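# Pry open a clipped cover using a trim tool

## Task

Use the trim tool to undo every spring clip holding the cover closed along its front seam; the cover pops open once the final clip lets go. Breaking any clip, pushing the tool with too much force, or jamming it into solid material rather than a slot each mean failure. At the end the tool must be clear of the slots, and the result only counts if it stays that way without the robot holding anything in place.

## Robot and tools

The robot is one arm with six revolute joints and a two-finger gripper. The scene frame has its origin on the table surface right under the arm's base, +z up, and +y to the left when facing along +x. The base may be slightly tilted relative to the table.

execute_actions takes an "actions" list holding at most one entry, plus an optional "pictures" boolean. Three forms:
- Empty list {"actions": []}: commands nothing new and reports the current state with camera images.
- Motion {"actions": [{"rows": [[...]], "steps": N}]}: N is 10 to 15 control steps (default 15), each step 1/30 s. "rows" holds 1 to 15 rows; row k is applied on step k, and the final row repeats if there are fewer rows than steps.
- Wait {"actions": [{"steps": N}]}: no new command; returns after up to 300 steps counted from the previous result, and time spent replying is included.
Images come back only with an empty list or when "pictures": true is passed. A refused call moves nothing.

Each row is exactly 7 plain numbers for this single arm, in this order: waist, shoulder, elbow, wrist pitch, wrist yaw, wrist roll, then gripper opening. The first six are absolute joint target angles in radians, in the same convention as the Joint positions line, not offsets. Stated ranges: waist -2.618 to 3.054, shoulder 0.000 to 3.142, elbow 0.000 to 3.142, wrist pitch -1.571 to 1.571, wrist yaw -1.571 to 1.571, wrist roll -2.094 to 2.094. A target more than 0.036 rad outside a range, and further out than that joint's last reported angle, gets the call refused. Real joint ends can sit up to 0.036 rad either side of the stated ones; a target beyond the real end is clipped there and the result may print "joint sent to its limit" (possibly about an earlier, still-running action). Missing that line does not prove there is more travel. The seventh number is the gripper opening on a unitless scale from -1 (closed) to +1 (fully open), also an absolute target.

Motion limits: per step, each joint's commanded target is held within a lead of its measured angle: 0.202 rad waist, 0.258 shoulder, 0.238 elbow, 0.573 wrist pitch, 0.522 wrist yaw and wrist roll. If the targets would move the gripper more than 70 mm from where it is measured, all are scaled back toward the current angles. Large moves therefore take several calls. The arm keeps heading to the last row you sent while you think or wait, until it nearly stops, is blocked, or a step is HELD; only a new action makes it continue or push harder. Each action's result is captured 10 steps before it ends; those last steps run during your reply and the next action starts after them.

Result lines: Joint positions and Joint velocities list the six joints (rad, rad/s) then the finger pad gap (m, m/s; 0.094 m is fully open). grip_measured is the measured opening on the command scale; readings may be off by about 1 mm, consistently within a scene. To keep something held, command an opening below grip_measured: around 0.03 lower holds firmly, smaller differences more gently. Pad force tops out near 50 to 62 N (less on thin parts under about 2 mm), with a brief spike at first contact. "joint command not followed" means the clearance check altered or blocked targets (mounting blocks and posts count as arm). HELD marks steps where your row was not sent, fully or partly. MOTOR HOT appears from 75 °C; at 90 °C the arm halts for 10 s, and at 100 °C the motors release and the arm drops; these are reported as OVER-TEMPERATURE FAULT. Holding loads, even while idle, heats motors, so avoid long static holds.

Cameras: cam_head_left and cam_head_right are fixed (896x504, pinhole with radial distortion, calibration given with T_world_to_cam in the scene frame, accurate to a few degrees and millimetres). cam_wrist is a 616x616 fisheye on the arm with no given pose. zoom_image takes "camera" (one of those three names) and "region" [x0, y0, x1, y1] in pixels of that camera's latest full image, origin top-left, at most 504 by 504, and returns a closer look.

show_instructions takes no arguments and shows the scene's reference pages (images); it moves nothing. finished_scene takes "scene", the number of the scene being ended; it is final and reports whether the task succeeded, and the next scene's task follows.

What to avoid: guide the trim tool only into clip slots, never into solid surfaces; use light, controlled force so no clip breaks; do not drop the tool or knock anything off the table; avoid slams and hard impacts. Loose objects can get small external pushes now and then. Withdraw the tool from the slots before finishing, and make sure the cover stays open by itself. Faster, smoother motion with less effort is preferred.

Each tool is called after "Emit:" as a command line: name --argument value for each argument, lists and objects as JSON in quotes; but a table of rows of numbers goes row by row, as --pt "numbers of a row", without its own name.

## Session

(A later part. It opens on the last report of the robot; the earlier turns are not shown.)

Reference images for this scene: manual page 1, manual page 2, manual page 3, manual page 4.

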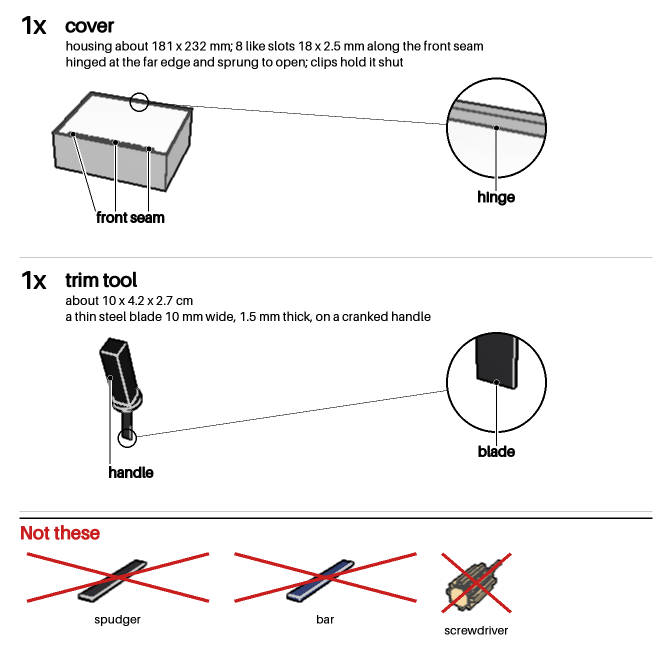

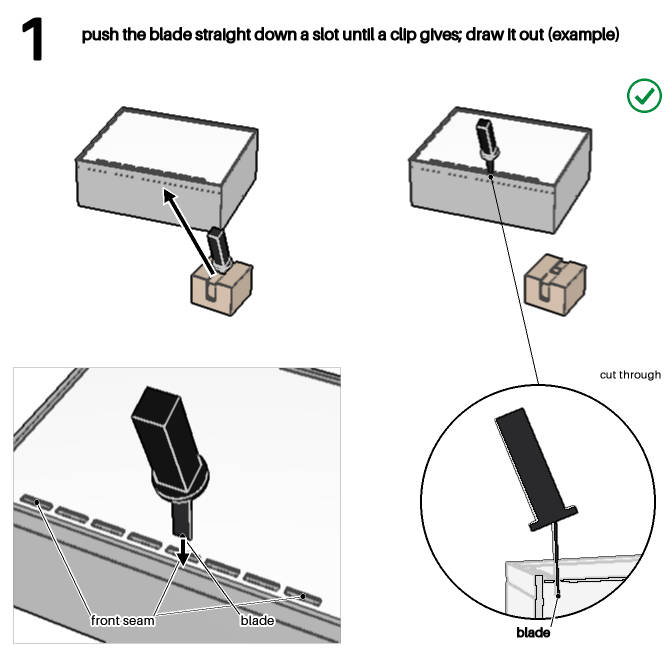

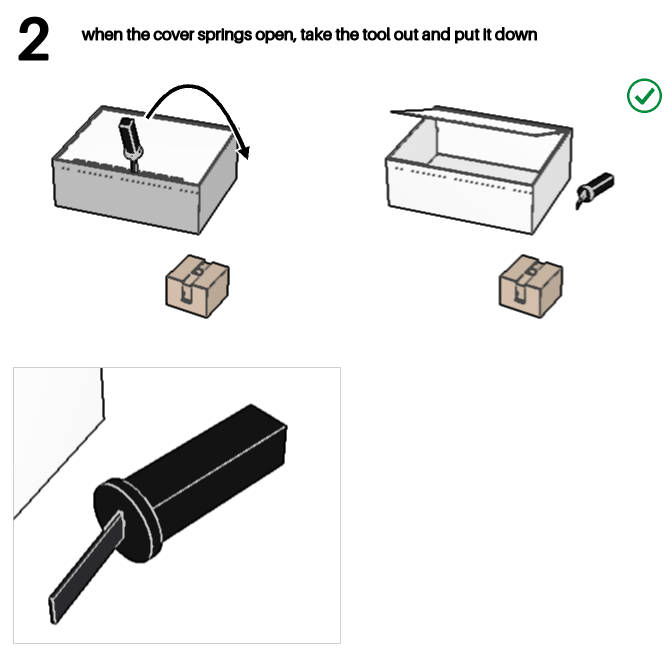

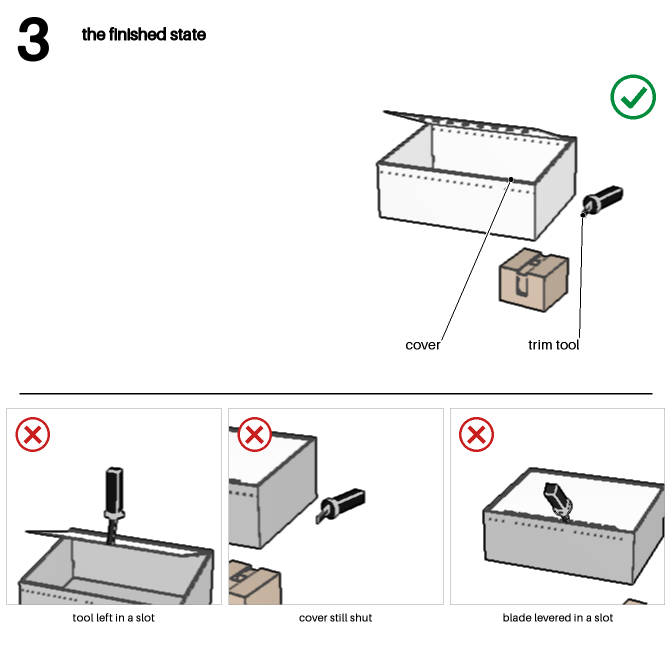

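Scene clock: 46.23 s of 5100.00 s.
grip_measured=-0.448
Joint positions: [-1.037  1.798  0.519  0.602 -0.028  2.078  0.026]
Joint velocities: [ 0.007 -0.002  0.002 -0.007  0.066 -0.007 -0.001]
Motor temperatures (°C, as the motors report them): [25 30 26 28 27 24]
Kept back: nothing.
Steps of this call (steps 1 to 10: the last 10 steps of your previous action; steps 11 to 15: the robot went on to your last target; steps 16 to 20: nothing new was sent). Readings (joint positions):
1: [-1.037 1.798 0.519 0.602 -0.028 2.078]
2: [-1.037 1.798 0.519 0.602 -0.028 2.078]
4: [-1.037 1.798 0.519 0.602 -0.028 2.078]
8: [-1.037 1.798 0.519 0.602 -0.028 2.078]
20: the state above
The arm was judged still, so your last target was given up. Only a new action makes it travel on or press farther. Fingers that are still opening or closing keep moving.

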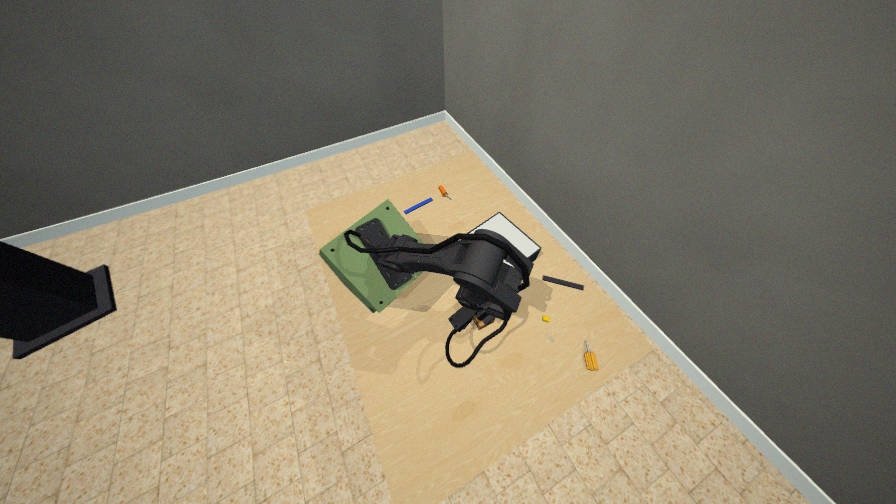

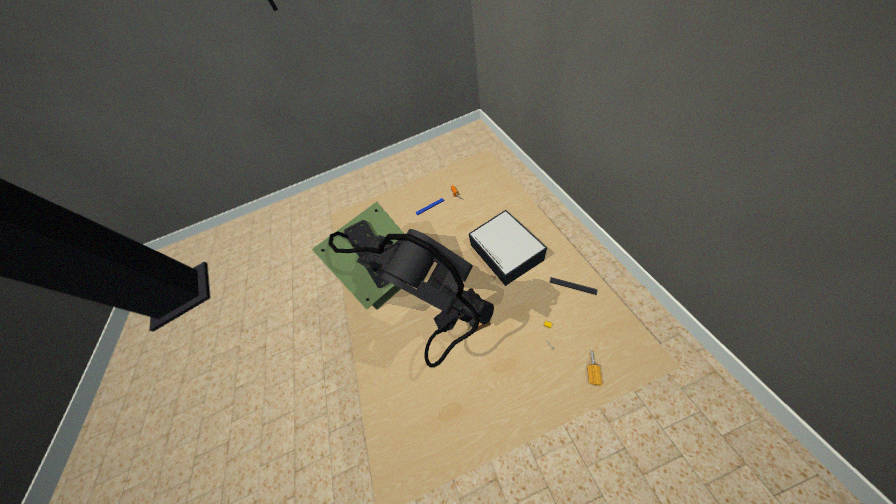

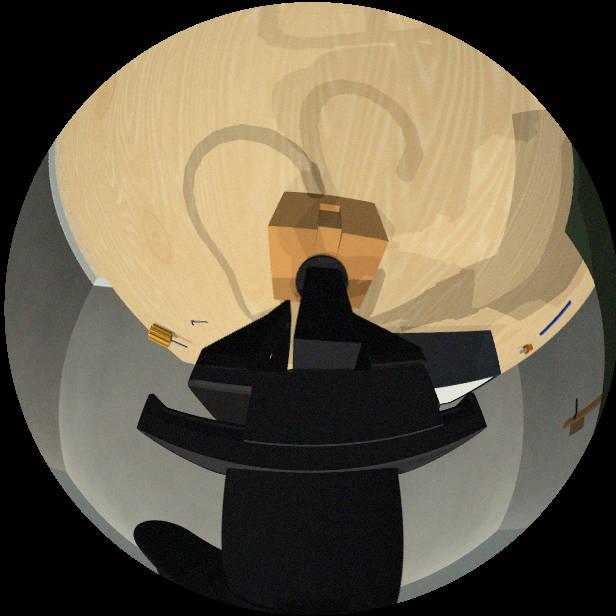

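Emit:
zoom_image --camera "cam_wrist" --region '[250, 220, 410, 380]'

Region (250, 220, 410, 380) of cam_wrist's 616x616 image, scaled by 3.150, with more detail than that image has.

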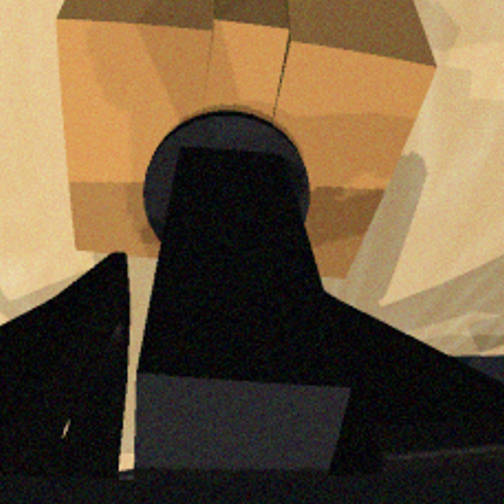

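Emit:
execute_actions --actions '[{"rows": [[-1.030,1.81,0.53,0.602,-0.03,2.08,-0.5],[-1.030,1.81,0.53,0.602,-0.03,2.08,-0.55],[-1.030,1.81,0.53,0.602,-0.03,2.08,-0.6]], "steps": 15}]'

Emit:
execute_actions --actions '[{"steps": 20}]' --pictures true

Scene clock: 47.90 s of 5100.00 s.
grip_measured=-0.596
Joint positions: [-1.037  1.798  0.519  0.597 -0.03   2.078  0.019]
Joint velocities: [ 0.002 -0.007  0.002  0.037 -0.007  0.081 -0.002]
Motor temperatures (°C, as the motors report them): [25 30 26 28 27 24]
Steps of this call (steps 1 to 45: nothing new was sent; steps 46 to 50: the first 5 steps of this action). Readings (joint positions):
46: [-1.037 1.798 0.519 0.602 -0.028 2.078]
47: [-1.037 1.798 0.519 0.602 -0.028 2.078]
49: [-1.037 1.798 0.519 0.598 -0.030 2.078]
50: the state above

Scene clock: 48.57 s of 5100.00 s.
grip_measured=-0.597
Joint positions: [-1.037  1.798  0.519  0.596 -0.031  2.078  0.019]
Joint velocities: [ 0.007  0.022 -0.007 -0.081 -0.022  0.037 -0.001]
Motor temperatures (°C, as the motors report them): [25 30 26 28 27 24]
Kept back: nothing.
Steps of this call (steps 1 to 10: the last 10 steps of your previous action; steps 11 to 15: the robot went on to your last target; steps 16 to 20: nothing new was sent). Readings (joint positions):
1: [-1.037 1.798 0.519 0.597 -0.031 2.078]
2: [-1.037 1.798 0.519 0.597 -0.031 2.078]
4: [-1.037 1.798 0.519 0.597 -0.031 2.078]
8: [-1.037 1.798 0.519 0.596 -0.031 2.078]
20: the state above
The arm was judged still, so your last target was given up. Only a new action makes it travel on or press farther. Fingers that are still opening or closing keep moving.

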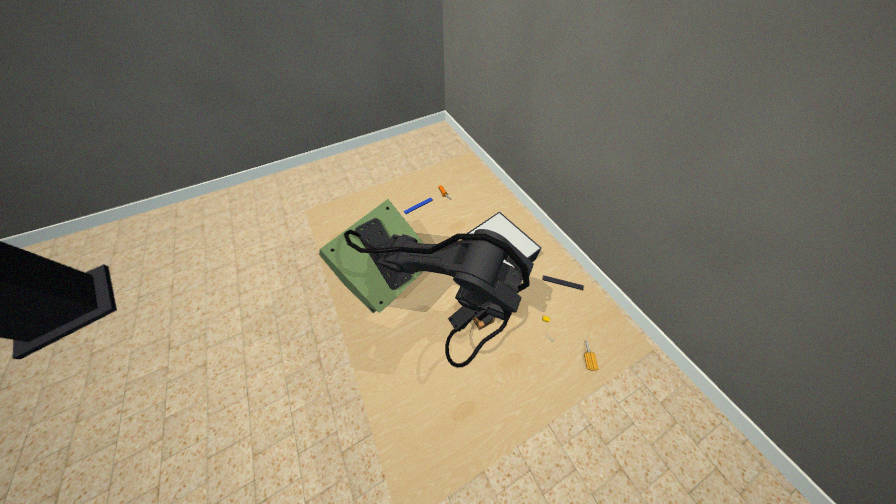

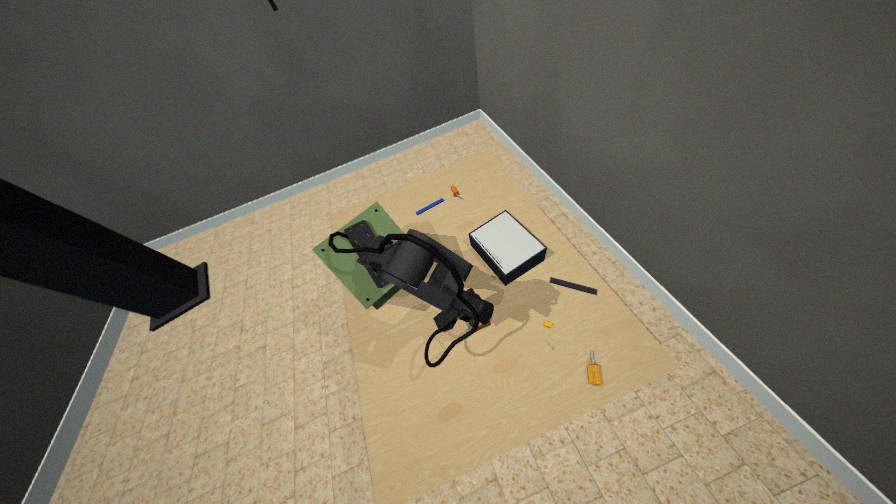

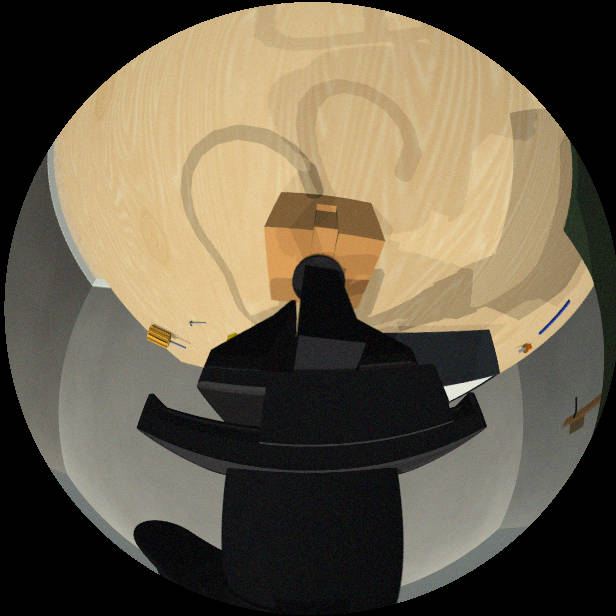

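Emit:
execute_actions --actions '[{"rows": [[-1.030,1.81,0.53,0.59,-0.03,2.08,-0.64],[-1.030,1.81,0.53,0.59,-0.03,2.08,-0.68],[-1.030,1.81,0.53,0.59,-0.03,2.08,-0.715]], "steps": 15}]'

Emit:
execute_actions --actions '[{"steps": 20}]' --pictures true

Scene clock: 49.13 s of 5100.00 s.
grip_measured=-0.711
Joint positions: [-1.037  1.798  0.519  0.587 -0.034  2.078  0.014]
Joint velocities: [ 0.002  0.007 -0.022 -0.037  0.037  0.007 -0.001]
Motor temperatures (°C, as the motors report them): [25 30 26 28 27 24]
Steps of this call (steps 1 to 12: nothing new was sent; steps 13 to 17: the first 5 steps of this action). Readings (joint positions):
13: [-1.037 1.798 0.519 0.595 -0.031 2.078]
14: [-1.037 1.798 0.519 0.593 -0.031 2.078]
16: [-1.037 1.798 0.519 0.588 -0.033 2.078]
17: the state above

Scene clock: 49.80 s of 5100.00 s.
grip_measured=-0.712
Joint positions: [-1.037  1.798  0.519  0.587 -0.034  2.078  0.014]
Joint velocities: [-0.007 -0.012 -0.017 -0.022  0.11  -0.037  0.   ]
Motor temperatures (°C, as the motors report them): [25 30 26 28 27 24]
Kept back: nothing.
Steps of this call (steps 1 to 10: the last 10 steps of your previous action; steps 11 to 15: the robot went on to your last target; steps 16 to 20: nothing new was sent). Readings (joint positions):
1: [-1.037 1.798 0.519 0.587 -0.034 2.078]
2: [-1.037 1.798 0.519 0.587 -0.034 2.078]
4: [-1.037 1.798 0.519 0.587 -0.034 2.078]
8: [-1.037 1.798 0.519 0.587 -0.034 2.078]
20: the state above
The arm was judged still, so your last target was given up. Only a new action makes it travel on or press farther. Fingers that are still opening or closing keep moving.

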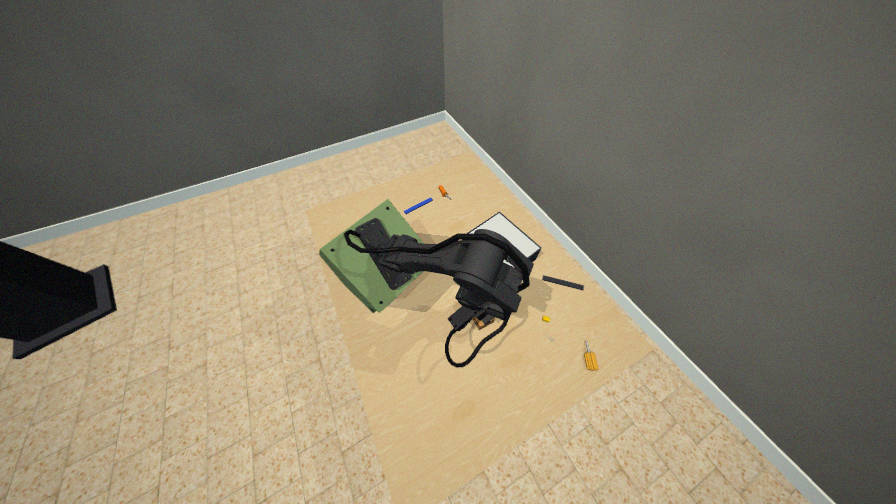

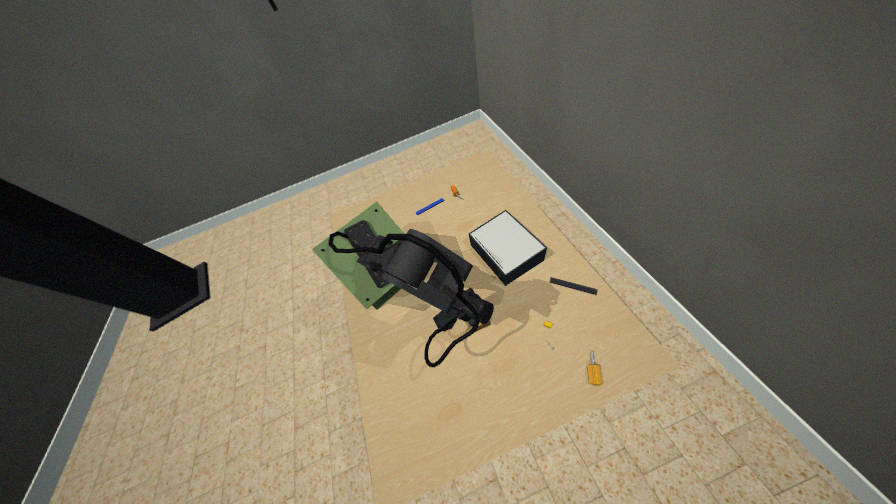

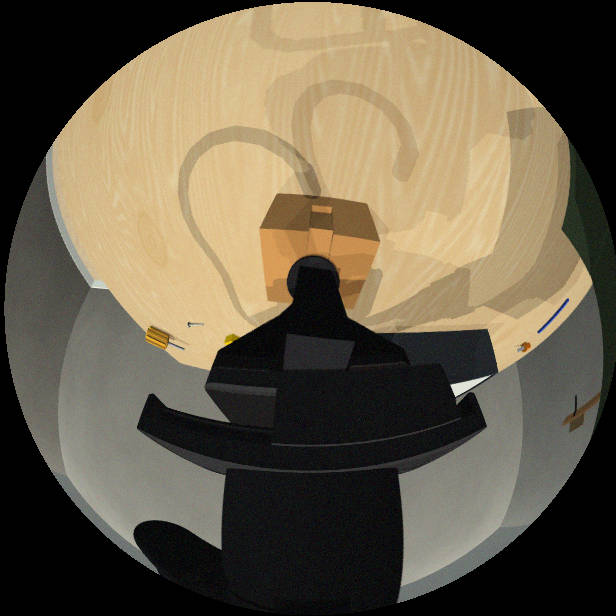

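Emit:
execute_actions --actions '[{"rows": [[-1.030,1.81,0.53,0.59,-0.03,2.08,-0.74],[-1.030,1.81,0.53,0.59,-0.03,2.08,-0.76]], "steps": 15}]'

Emit:
execute_actions --actions '[{"steps": 15}]'

Scene clock: 50.60 s of 5100.00 s.
grip_measured=-0.750
Joint positions: [-1.037  1.798  0.519  0.584 -0.034  2.078  0.012]
Joint velocities: [-0.007 -0.002 -0.002 -0.022 -0.022  0.051 -0.001]
Motor temperatures (°C, as the motors report them): [25 30 26 28 27 24]
Steps of this call (steps 1 to 19: nothing new was sent; steps 20 to 24: the first 5 steps of this action). Readings (joint positions):
20: [-1.037 1.798 0.519 0.586 -0.034 2.078]
21: [-1.037 1.798 0.519 0.585 -0.034 2.078]
23: [-1.037 1.798 0.519 0.584 -0.034 2.078]
24: the state above

Scene clock: 51.10 s of 5100.00 s.
grip_measured=-0.750
Joint positions: [-1.037  1.798  0.519  0.584 -0.034  2.078  0.012]
Joint velocities: [ 0.002  0.007  0.002 -0.007  0.037  0.007 -0.001]
Motor temperatures (°C, as the motors report them): [25 30 26 28 27 24]
Kept back: nothing.
Steps of this call (steps 1 to 10: the last 10 steps of your previous action; steps 11 to 15: the robot went on to your last target). Readings (joint positions):
1: [-1.037 1.798 0.519 0.584 -0.034 2.078]
2: [-1.037 1.798 0.519 0.584 -0.034 2.078]
4: [-1.037 1.798 0.519 0.584 -0.034 2.078]
8: [-1.037 1.798 0.519 0.584 -0.034 2.078]
15: the state above
The arm was judged still, so your last target was given up. Only a new action makes it travel on or press farther. Fingers that are still opening or closing keep moving.

Emit:
execute_actions --actions '[{"rows": [[-1.030,1.81,0.53,0.585,-0.03,2.08,-0.78]], "steps": 12}]'

Emit:
execute_actions --actions '[{"steps": 12}]' --pictures true

Emit:
zoom_image --camera "cam_wrist" --region '[240, 200, 400, 380]'

Scene clock: 51.73 s of 5100.00 s.
grip_measured=-0.764
Joint positions: [-1.037  1.798  0.519  0.583 -0.035  2.078  0.011]
Joint velocities: [ 0.002 -0.007 -0.012 -0.022 -0.007  0.007 -0.001]
Motor temperatures (°C, as the motors report them): [25 30 26 28 27 24]
Steps of this call (steps 1 to 17: nothing new was sent; steps 18 to 19: the first 2 steps of this action). Readings (joint positions):
18: [-1.037 1.798 0.519 0.583 -0.035 2.078]
19: the state above

Scene clock: 52.13 s of 5100.00 s.
grip_measured=-0.764
Joint positions: [-1.037  1.798  0.519  0.583 -0.035  2.078  0.011]
Joint velocities: [ 0.002  0.012 -0.002 -0.022 -0.022  0.066  0.   ]
Motor temperatures (°C, as the motors report them): [25 30 26 28 27 24]
Kept back: nothing.
Steps of this call (steps 1 to 10: the last 10 steps of your previous action; steps 11 to 12: the robot went on to your last target). Readings (joint positions):
1: [-1.037 1.798 0.519 0.583 -0.035 2.078]
2: [-1.037 1.798 0.519 0.583 -0.035 2.078]
4: [-1.037 1.798 0.519 0.583 -0.035 2.078]
8: [-1.037 1.798 0.519 0.583 -0.035 2.078]
12: the state above

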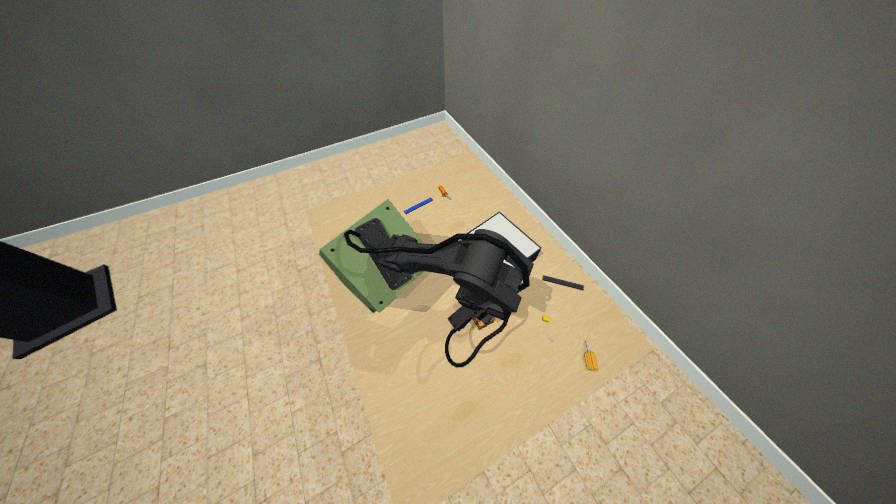

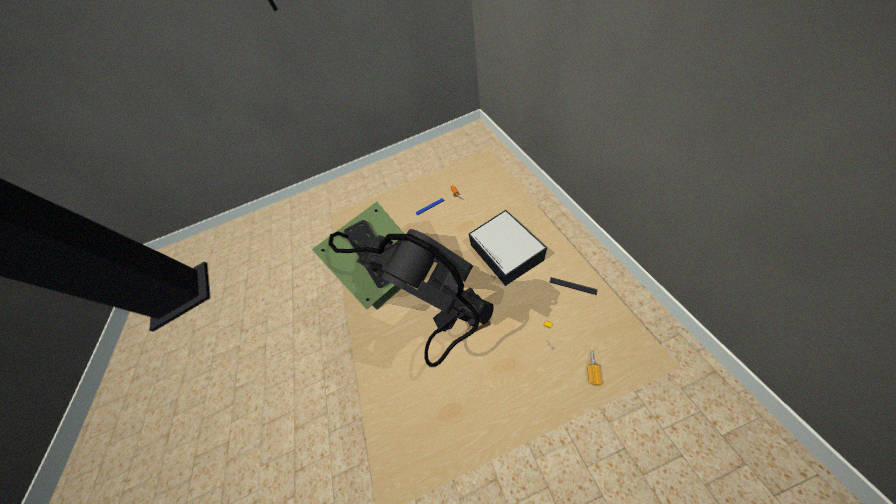

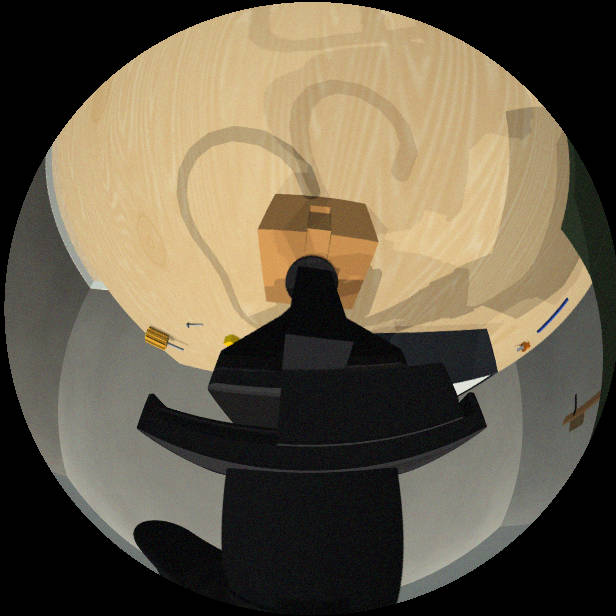

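Region (240, 200, 400, 380) of cam_wrist's 616x616 image, scaled by 2.800, with more detail than that image has.

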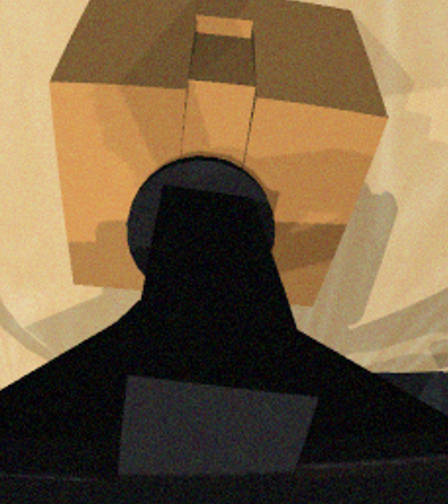

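Emit:
zoom_image --camera "cam_head_left" --region '[440, 290, 530, 350]'

Emit:
zoom_image --camera "cam_head_right" --region '[430, 285, 520, 345]'

Region (440, 290, 530, 350) of cam_head_left's 896x504 image, scaled by 5.600, with more detail than that image has.

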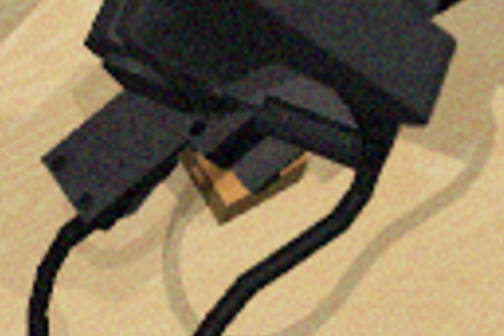

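Region (430, 285, 520, 345) of cam_head_right's 896x504 image, scaled by 5.600, with more detail than that image has.

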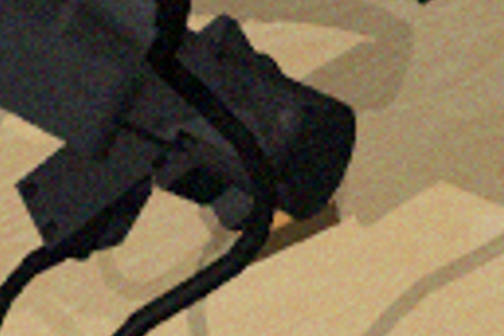

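Emit:
execute_actions --actions '[{"rows": [[-1.030,1.80,0.53,0.585,-0.03,2.08,-0.7],[-1.030,1.80,0.53,0.585,-0.03,2.08,-0.5],[-1.030,1.80,0.53,0.585,-0.03,2.08,-0.2],[-1.030,1.80,0.53,0.585,-0.03,2.08,0.1],[-1.030,1.80,0.53,0.585,-0.03,2.08,0.4]], "steps": 15}]'

Emit:
execute_actions --actions '[{"steps": 15}]' --pictures true

Emit:
zoom_image --camera "cam_head_left" --region '[440, 290, 530, 350]'

Scene clock: 57.37 s of 5100.00 s.
grip_measured=+0.195
Joint positions: [-1.036  1.791  0.514  0.566 -0.032  2.08   0.056]
Joint velocities: [ 0.056 -0.134 -0.051 -0.066  0.022  0.081  0.399]
Motor temperatures (°C, as the motors report them): [25 30 26 28 27 24]
Steps of this call (steps 1 to 15: the robot went on to your last target; steps 16 to 90: nothing new was sent; then 2.07 s passed at rest; steps 91 to 95: the first 5 steps of this action). Readings (joint positions):
91: [-1.037 1.798 0.519 0.583 -0.035 2.078]
92: [-1.037 1.798 0.519 0.583 -0.035 2.078]
94: [-1.037 1.796 0.517 0.571 -0.033 2.079]
95: the state above

Scene clock: 57.87 s of 5100.00 s.
grip_measured=+0.398
Joint positions: [-1.035  1.787  0.514  0.572 -0.016  2.08   0.066]
Joint velocities: [-0.002  0.002  0.007 -0.022 -0.022  0.007 -0.   ]
Motor temperatures (°C, as the motors report them): [25 30 26 28 27 24]
Kept back: nothing.
Steps of this call (steps 1 to 10: the last 10 steps of your previous action; steps 11 to 15: the robot went on to your last target). Readings (joint positions):
1: [-1.035 1.788 0.514 0.565 -0.027 2.080]
2: [-1.035 1.787 0.514 0.567 -0.022 2.080]
4: [-1.035 1.787 0.514 0.570 -0.018 2.080]
8: [-1.035 1.787 0.514 0.572 -0.016 2.080]
15: the state above

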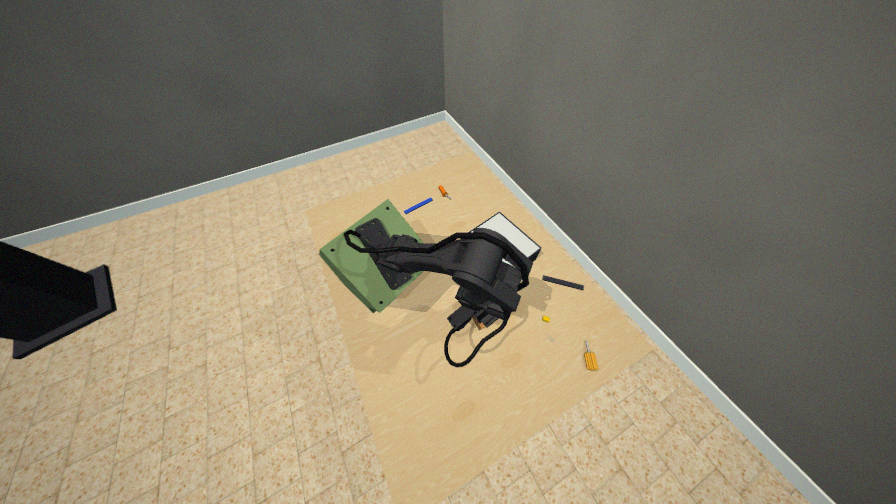

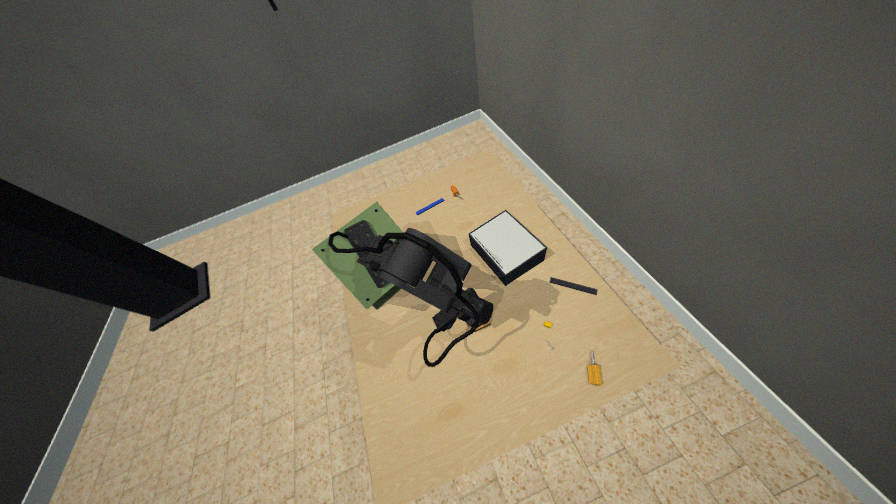

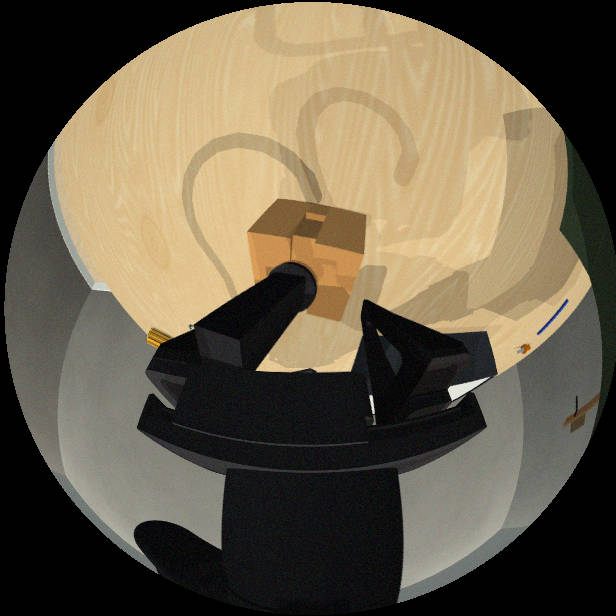

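Region (440, 290, 530, 350) of cam_head_left's 896x504 image, scaled by 5.600, with more detail than that image has.

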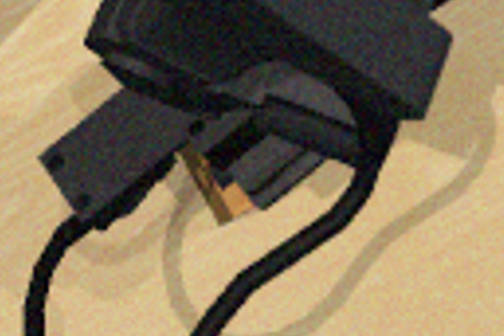

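Emit:
zoom_image --camera "cam_wrist" --region '[170, 180, 410, 390]'

Region (170, 180, 410, 390) of cam_wrist's 616x616 image, scaled by 2.100, with more detail than that image has; it fills the top 441 rows of this view, and the rest is white.

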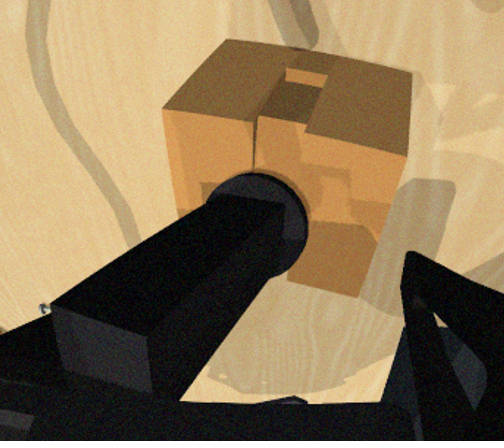

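Emit:
execute_actions --actions '[{"rows": [[-1.035,1.76,0.49,0.555,-0.03,2.08,0.4],[-1.04,1.72,0.46,0.53,-0.04,2.08,0.4],[-1.045,1.68,0.43,0.51,-0.05,2.08,0.4],[-1.05,1.64,0.41,0.49,-0.06,2.08,0.4]], "steps": 15}]'

Emit:
execute_actions --actions '[{"steps": 20}]' --pictures true

Scene clock: 60.20 s of 5100.00 s.
grip_measured=+0.398
Joint positions: [-1.037  1.689  0.457  0.548 -0.033  2.08   0.066]
Joint velocities: [-0.032 -0.882 -0.491 -0.212 -0.095  0.007 -0.001]
Motor temperatures (°C, as the motors report them): [25 30 26 28 27 24]
Steps of this call (steps 1 to 15: the robot went on to your last target; steps 16 to 65: nothing new was sent; steps 66 to 70: the first 5 steps of this action). Readings (joint positions):
66: [-1.035 1.783 0.513 0.571 -0.016 2.080]
67: [-1.035 1.774 0.508 0.569 -0.018 2.080]
69: [-1.035 1.721 0.476 0.557 -0.028 2.080]
70: the state above

Scene clock: 60.87 s of 5100.00 s.
grip_measured=+0.398
Joint positions: [-1.04   1.649  0.436  0.518 -0.05   2.08   0.066]
Joint velocities: [-0.007 -0.002 -0.027  0.007 -0.007  0.007 -0.001]
Motor temperatures (°C, as the motors report them): [25 30 26 28 27 24]
Kept back: nothing.
Steps of this call (steps 1 to 10: the last 10 steps of your previous action; steps 11 to 20: the robot went on to your last target). Readings (joint positions):
1: [-1.038 1.666 0.444 0.542 -0.036 2.080]
2: [-1.039 1.653 0.438 0.538 -0.039 2.080]
4: [-1.040 1.649 0.436 0.532 -0.043 2.080]
8: [-1.040 1.649 0.436 0.523 -0.047 2.080]
20: the state above

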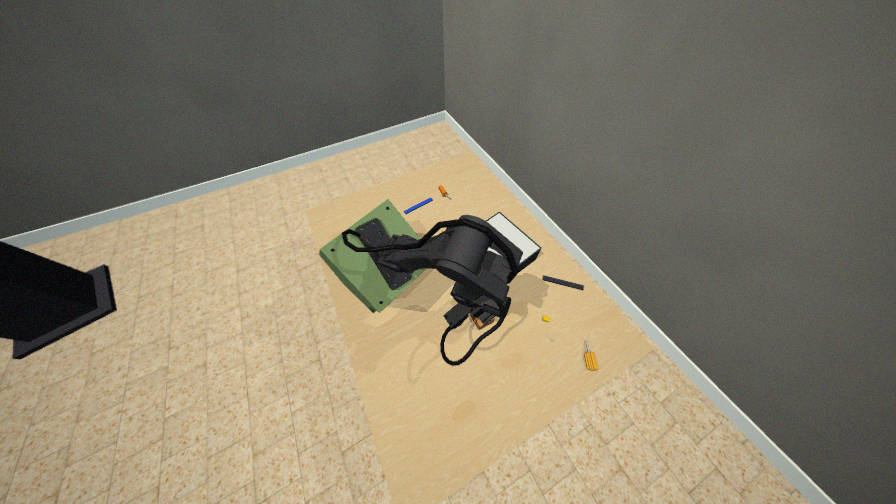

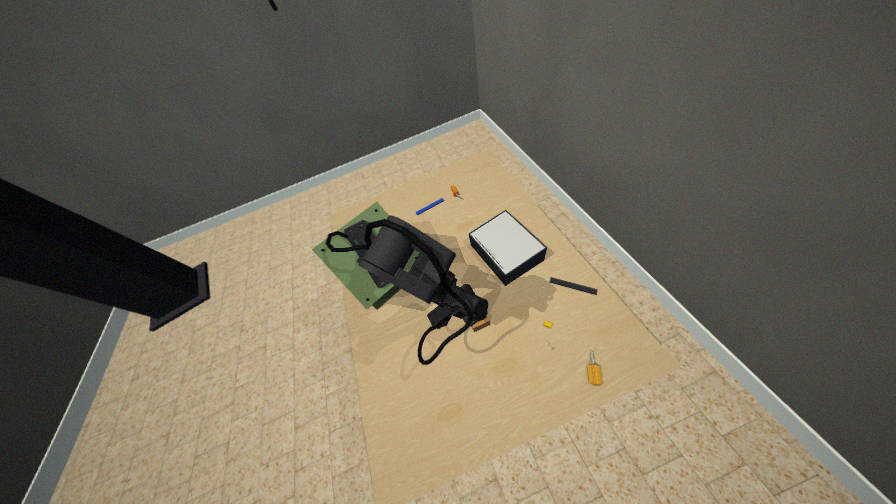

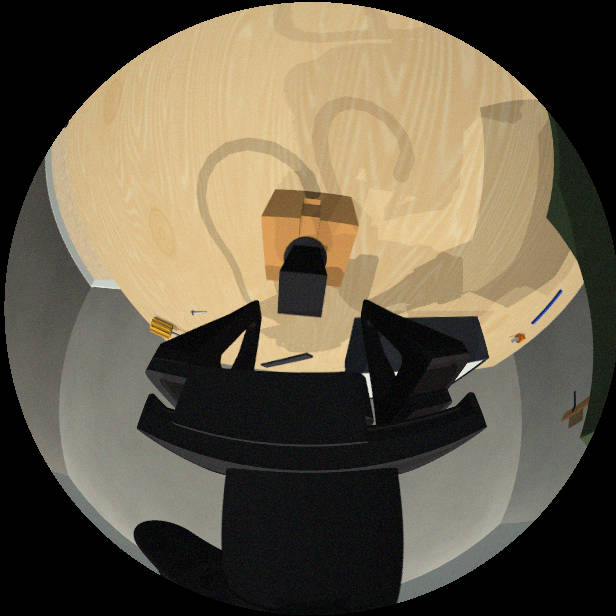

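Emit:
execute_actions --actions '[{"rows": [[-1.06,1.645,0.41,0.51,-0.07,2.08,0.4],[-1.08,1.645,0.40,0.515,-0.09,2.08,0.4],[-1.078,1.645,0.40,0.515,-0.088,2.08,0.4]], "steps": 14}]'

Emit:
execute_actions --actions '[{"steps": 16}]' --pictures true

Scene clock: 68.17 s of 5100.00 s.
grip_measured=+0.398
Joint positions: [-1.061  1.649  0.436  0.517 -0.066  2.08   0.066]
Joint velocities: [-0.183  0.027 -0.012  0.051 -0.081  0.022  0.   ]
Motor temperatures (°C, as the motors report them): [25 30 26 28 27 24]
Steps of this call (steps 1 to 15: the robot went on to your last target; steps 16 to 90: nothing new was sent; then 4.17 s passed at rest; steps 91 to 94: the first 4 steps of this action). Readings (joint positions):
91: [-1.041 1.649 0.436 0.517 -0.052 2.080]
92: [-1.047 1.649 0.436 0.517 -0.059 2.080]
94: the state above

Scene clock: 68.70 s of 5100.00 s.
grip_measured=+0.398
Joint positions: [-1.07   1.649  0.436  0.517 -0.078  2.08   0.066]
Joint velocities: [-0.002 -0.017  0.007  0.037 -0.051 -0.11   0.001]
Motor temperatures (°C, as the motors report them): [25 30 26 28 27 24]
Kept back: nothing.
Steps of this call (steps 1 to 10: the last 10 steps of your previous action; steps 11 to 16: the robot went on to your last target). Readings (joint positions):
1: [-1.066 1.649 0.436 0.517 -0.067 2.080]
2: [-1.069 1.649 0.436 0.517 -0.069 2.080]
4: [-1.070 1.649 0.436 0.517 -0.071 2.080]
8: [-1.070 1.649 0.436 0.517 -0.076 2.080]
16: the state above

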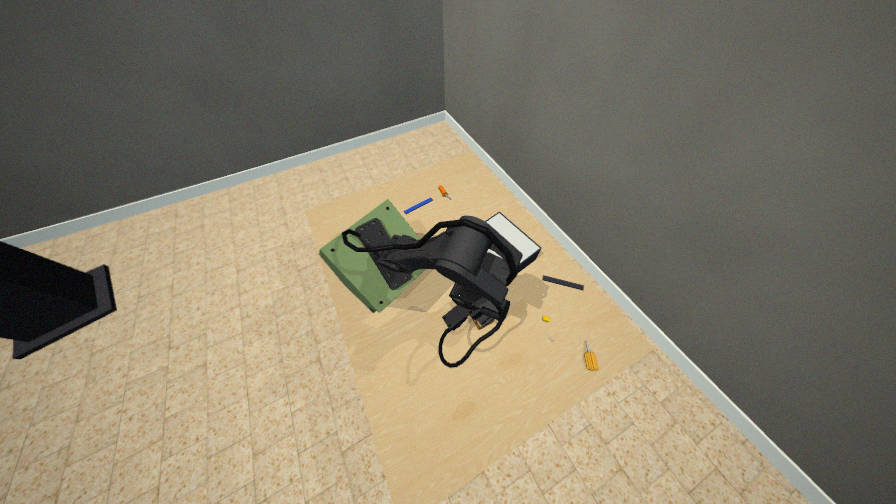

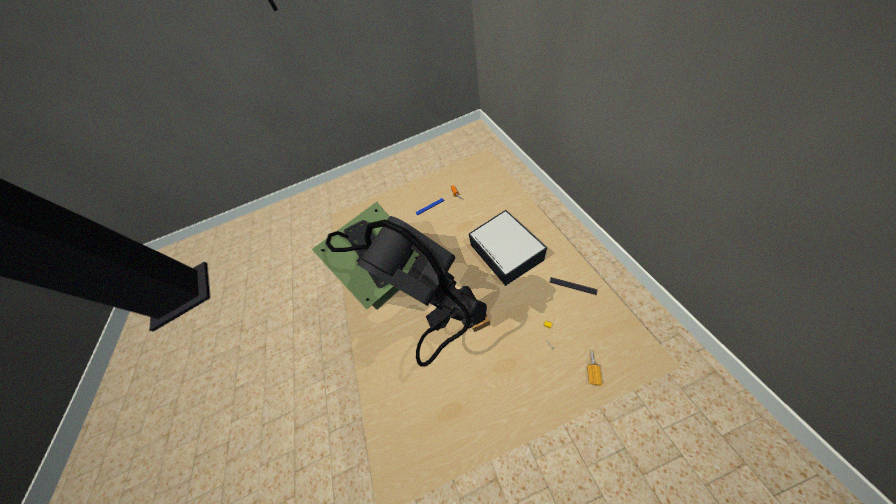

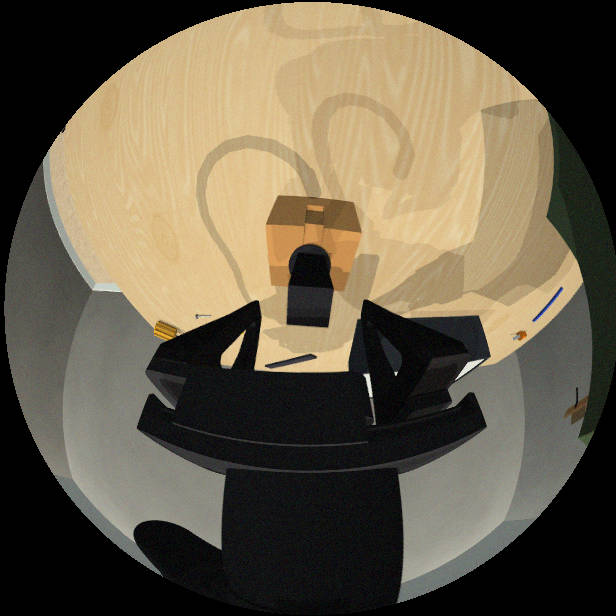

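Emit:
execute_actions --actions '[{"rows": [[-1.085,1.69,0.46,0.545,-0.088,2.08,0.4],[-1.09,1.73,0.485,0.565,-0.088,2.08,0.4],[-1.09,1.77,0.505,0.585,-0.088,2.08,0.4],[-1.09,1.80,0.515,0.60,-0.088,2.08,0.4]], "steps": 15}]'

Emit:
execute_actions --actions '[{"steps": 20}]' --pictures true

Scene clock: 70.00 s of 5100.00 s.
grip_measured=+0.398
Joint positions: [-1.079  1.75   0.482  0.561 -0.079  2.08   0.066]
Joint velocities: [-0.037  0.774  0.354  0.271 -0.007  0.066  0.   ]
Motor temperatures (°C, as the motors report them): [25 30 26 28 27 24]
Steps of this call (steps 1 to 15: the robot went on to your last target; steps 16 to 34: nothing new was sent; steps 35 to 39: the first 5 steps of this action). Readings (joint positions):
35: [-1.070 1.652 0.436 0.521 -0.078 2.080]
36: [-1.072 1.664 0.440 0.529 -0.079 2.080]
38: [-1.077 1.720 0.468 0.551 -0.079 2.080]
39: the state above

Scene clock: 70.67 s of 5100.00 s.
grip_measured=+0.398
Joint positions: [-1.081  1.786  0.493  0.593 -0.079  2.08   0.066]
Joint velocities: [ 0.002 -0.017  0.007 -0.007  0.007  0.022 -0.001]
Motor temperatures (°C, as the motors report them): [25 30 26 28 27 24]
Kept back: nothing.
Steps of this call (steps 1 to 10: the last 10 steps of your previous action; steps 11 to 20: the robot went on to your last target). Readings (joint positions):
1: [-1.080 1.771 0.491 0.568 -0.079 2.080]
2: [-1.081 1.782 0.493 0.572 -0.079 2.080]
4: [-1.081 1.786 0.493 0.574 -0.079 2.080]
8: [-1.081 1.786 0.493 0.586 -0.079 2.080]
20: the state above

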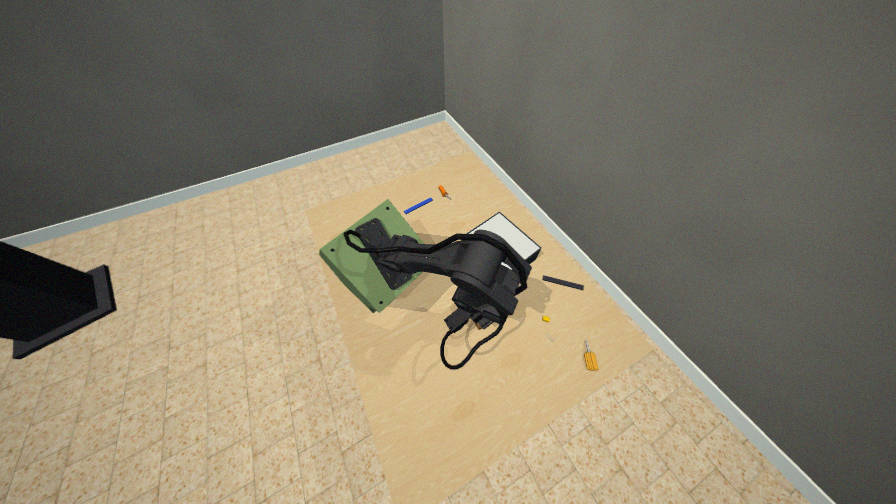

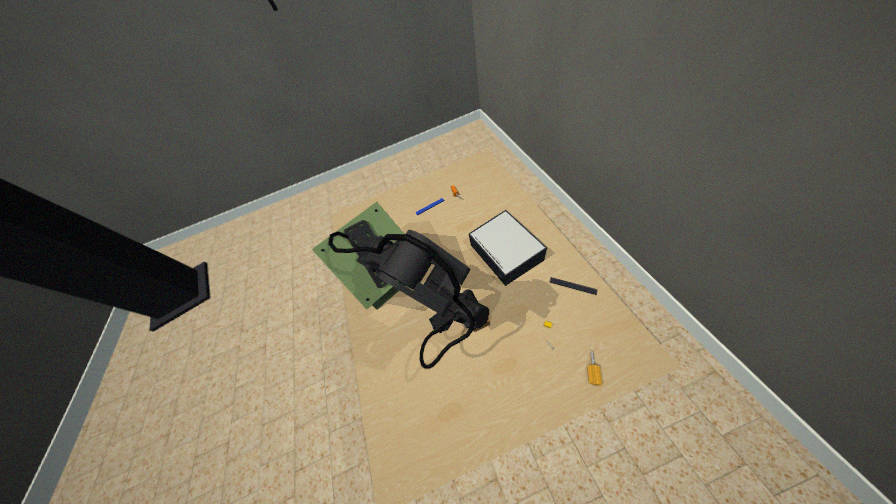

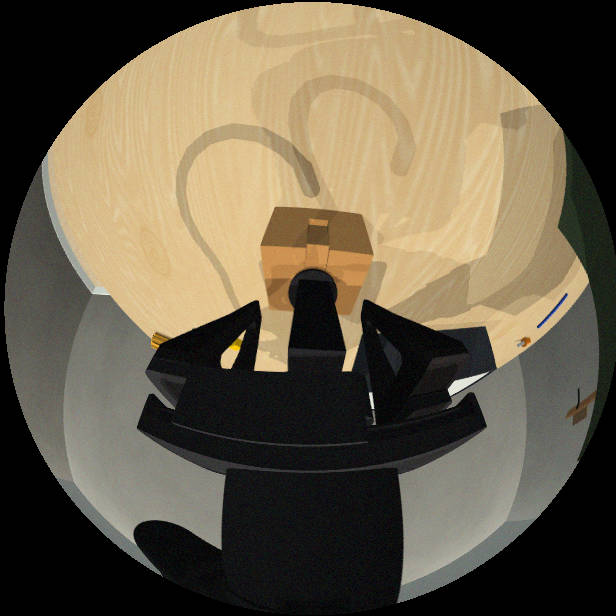

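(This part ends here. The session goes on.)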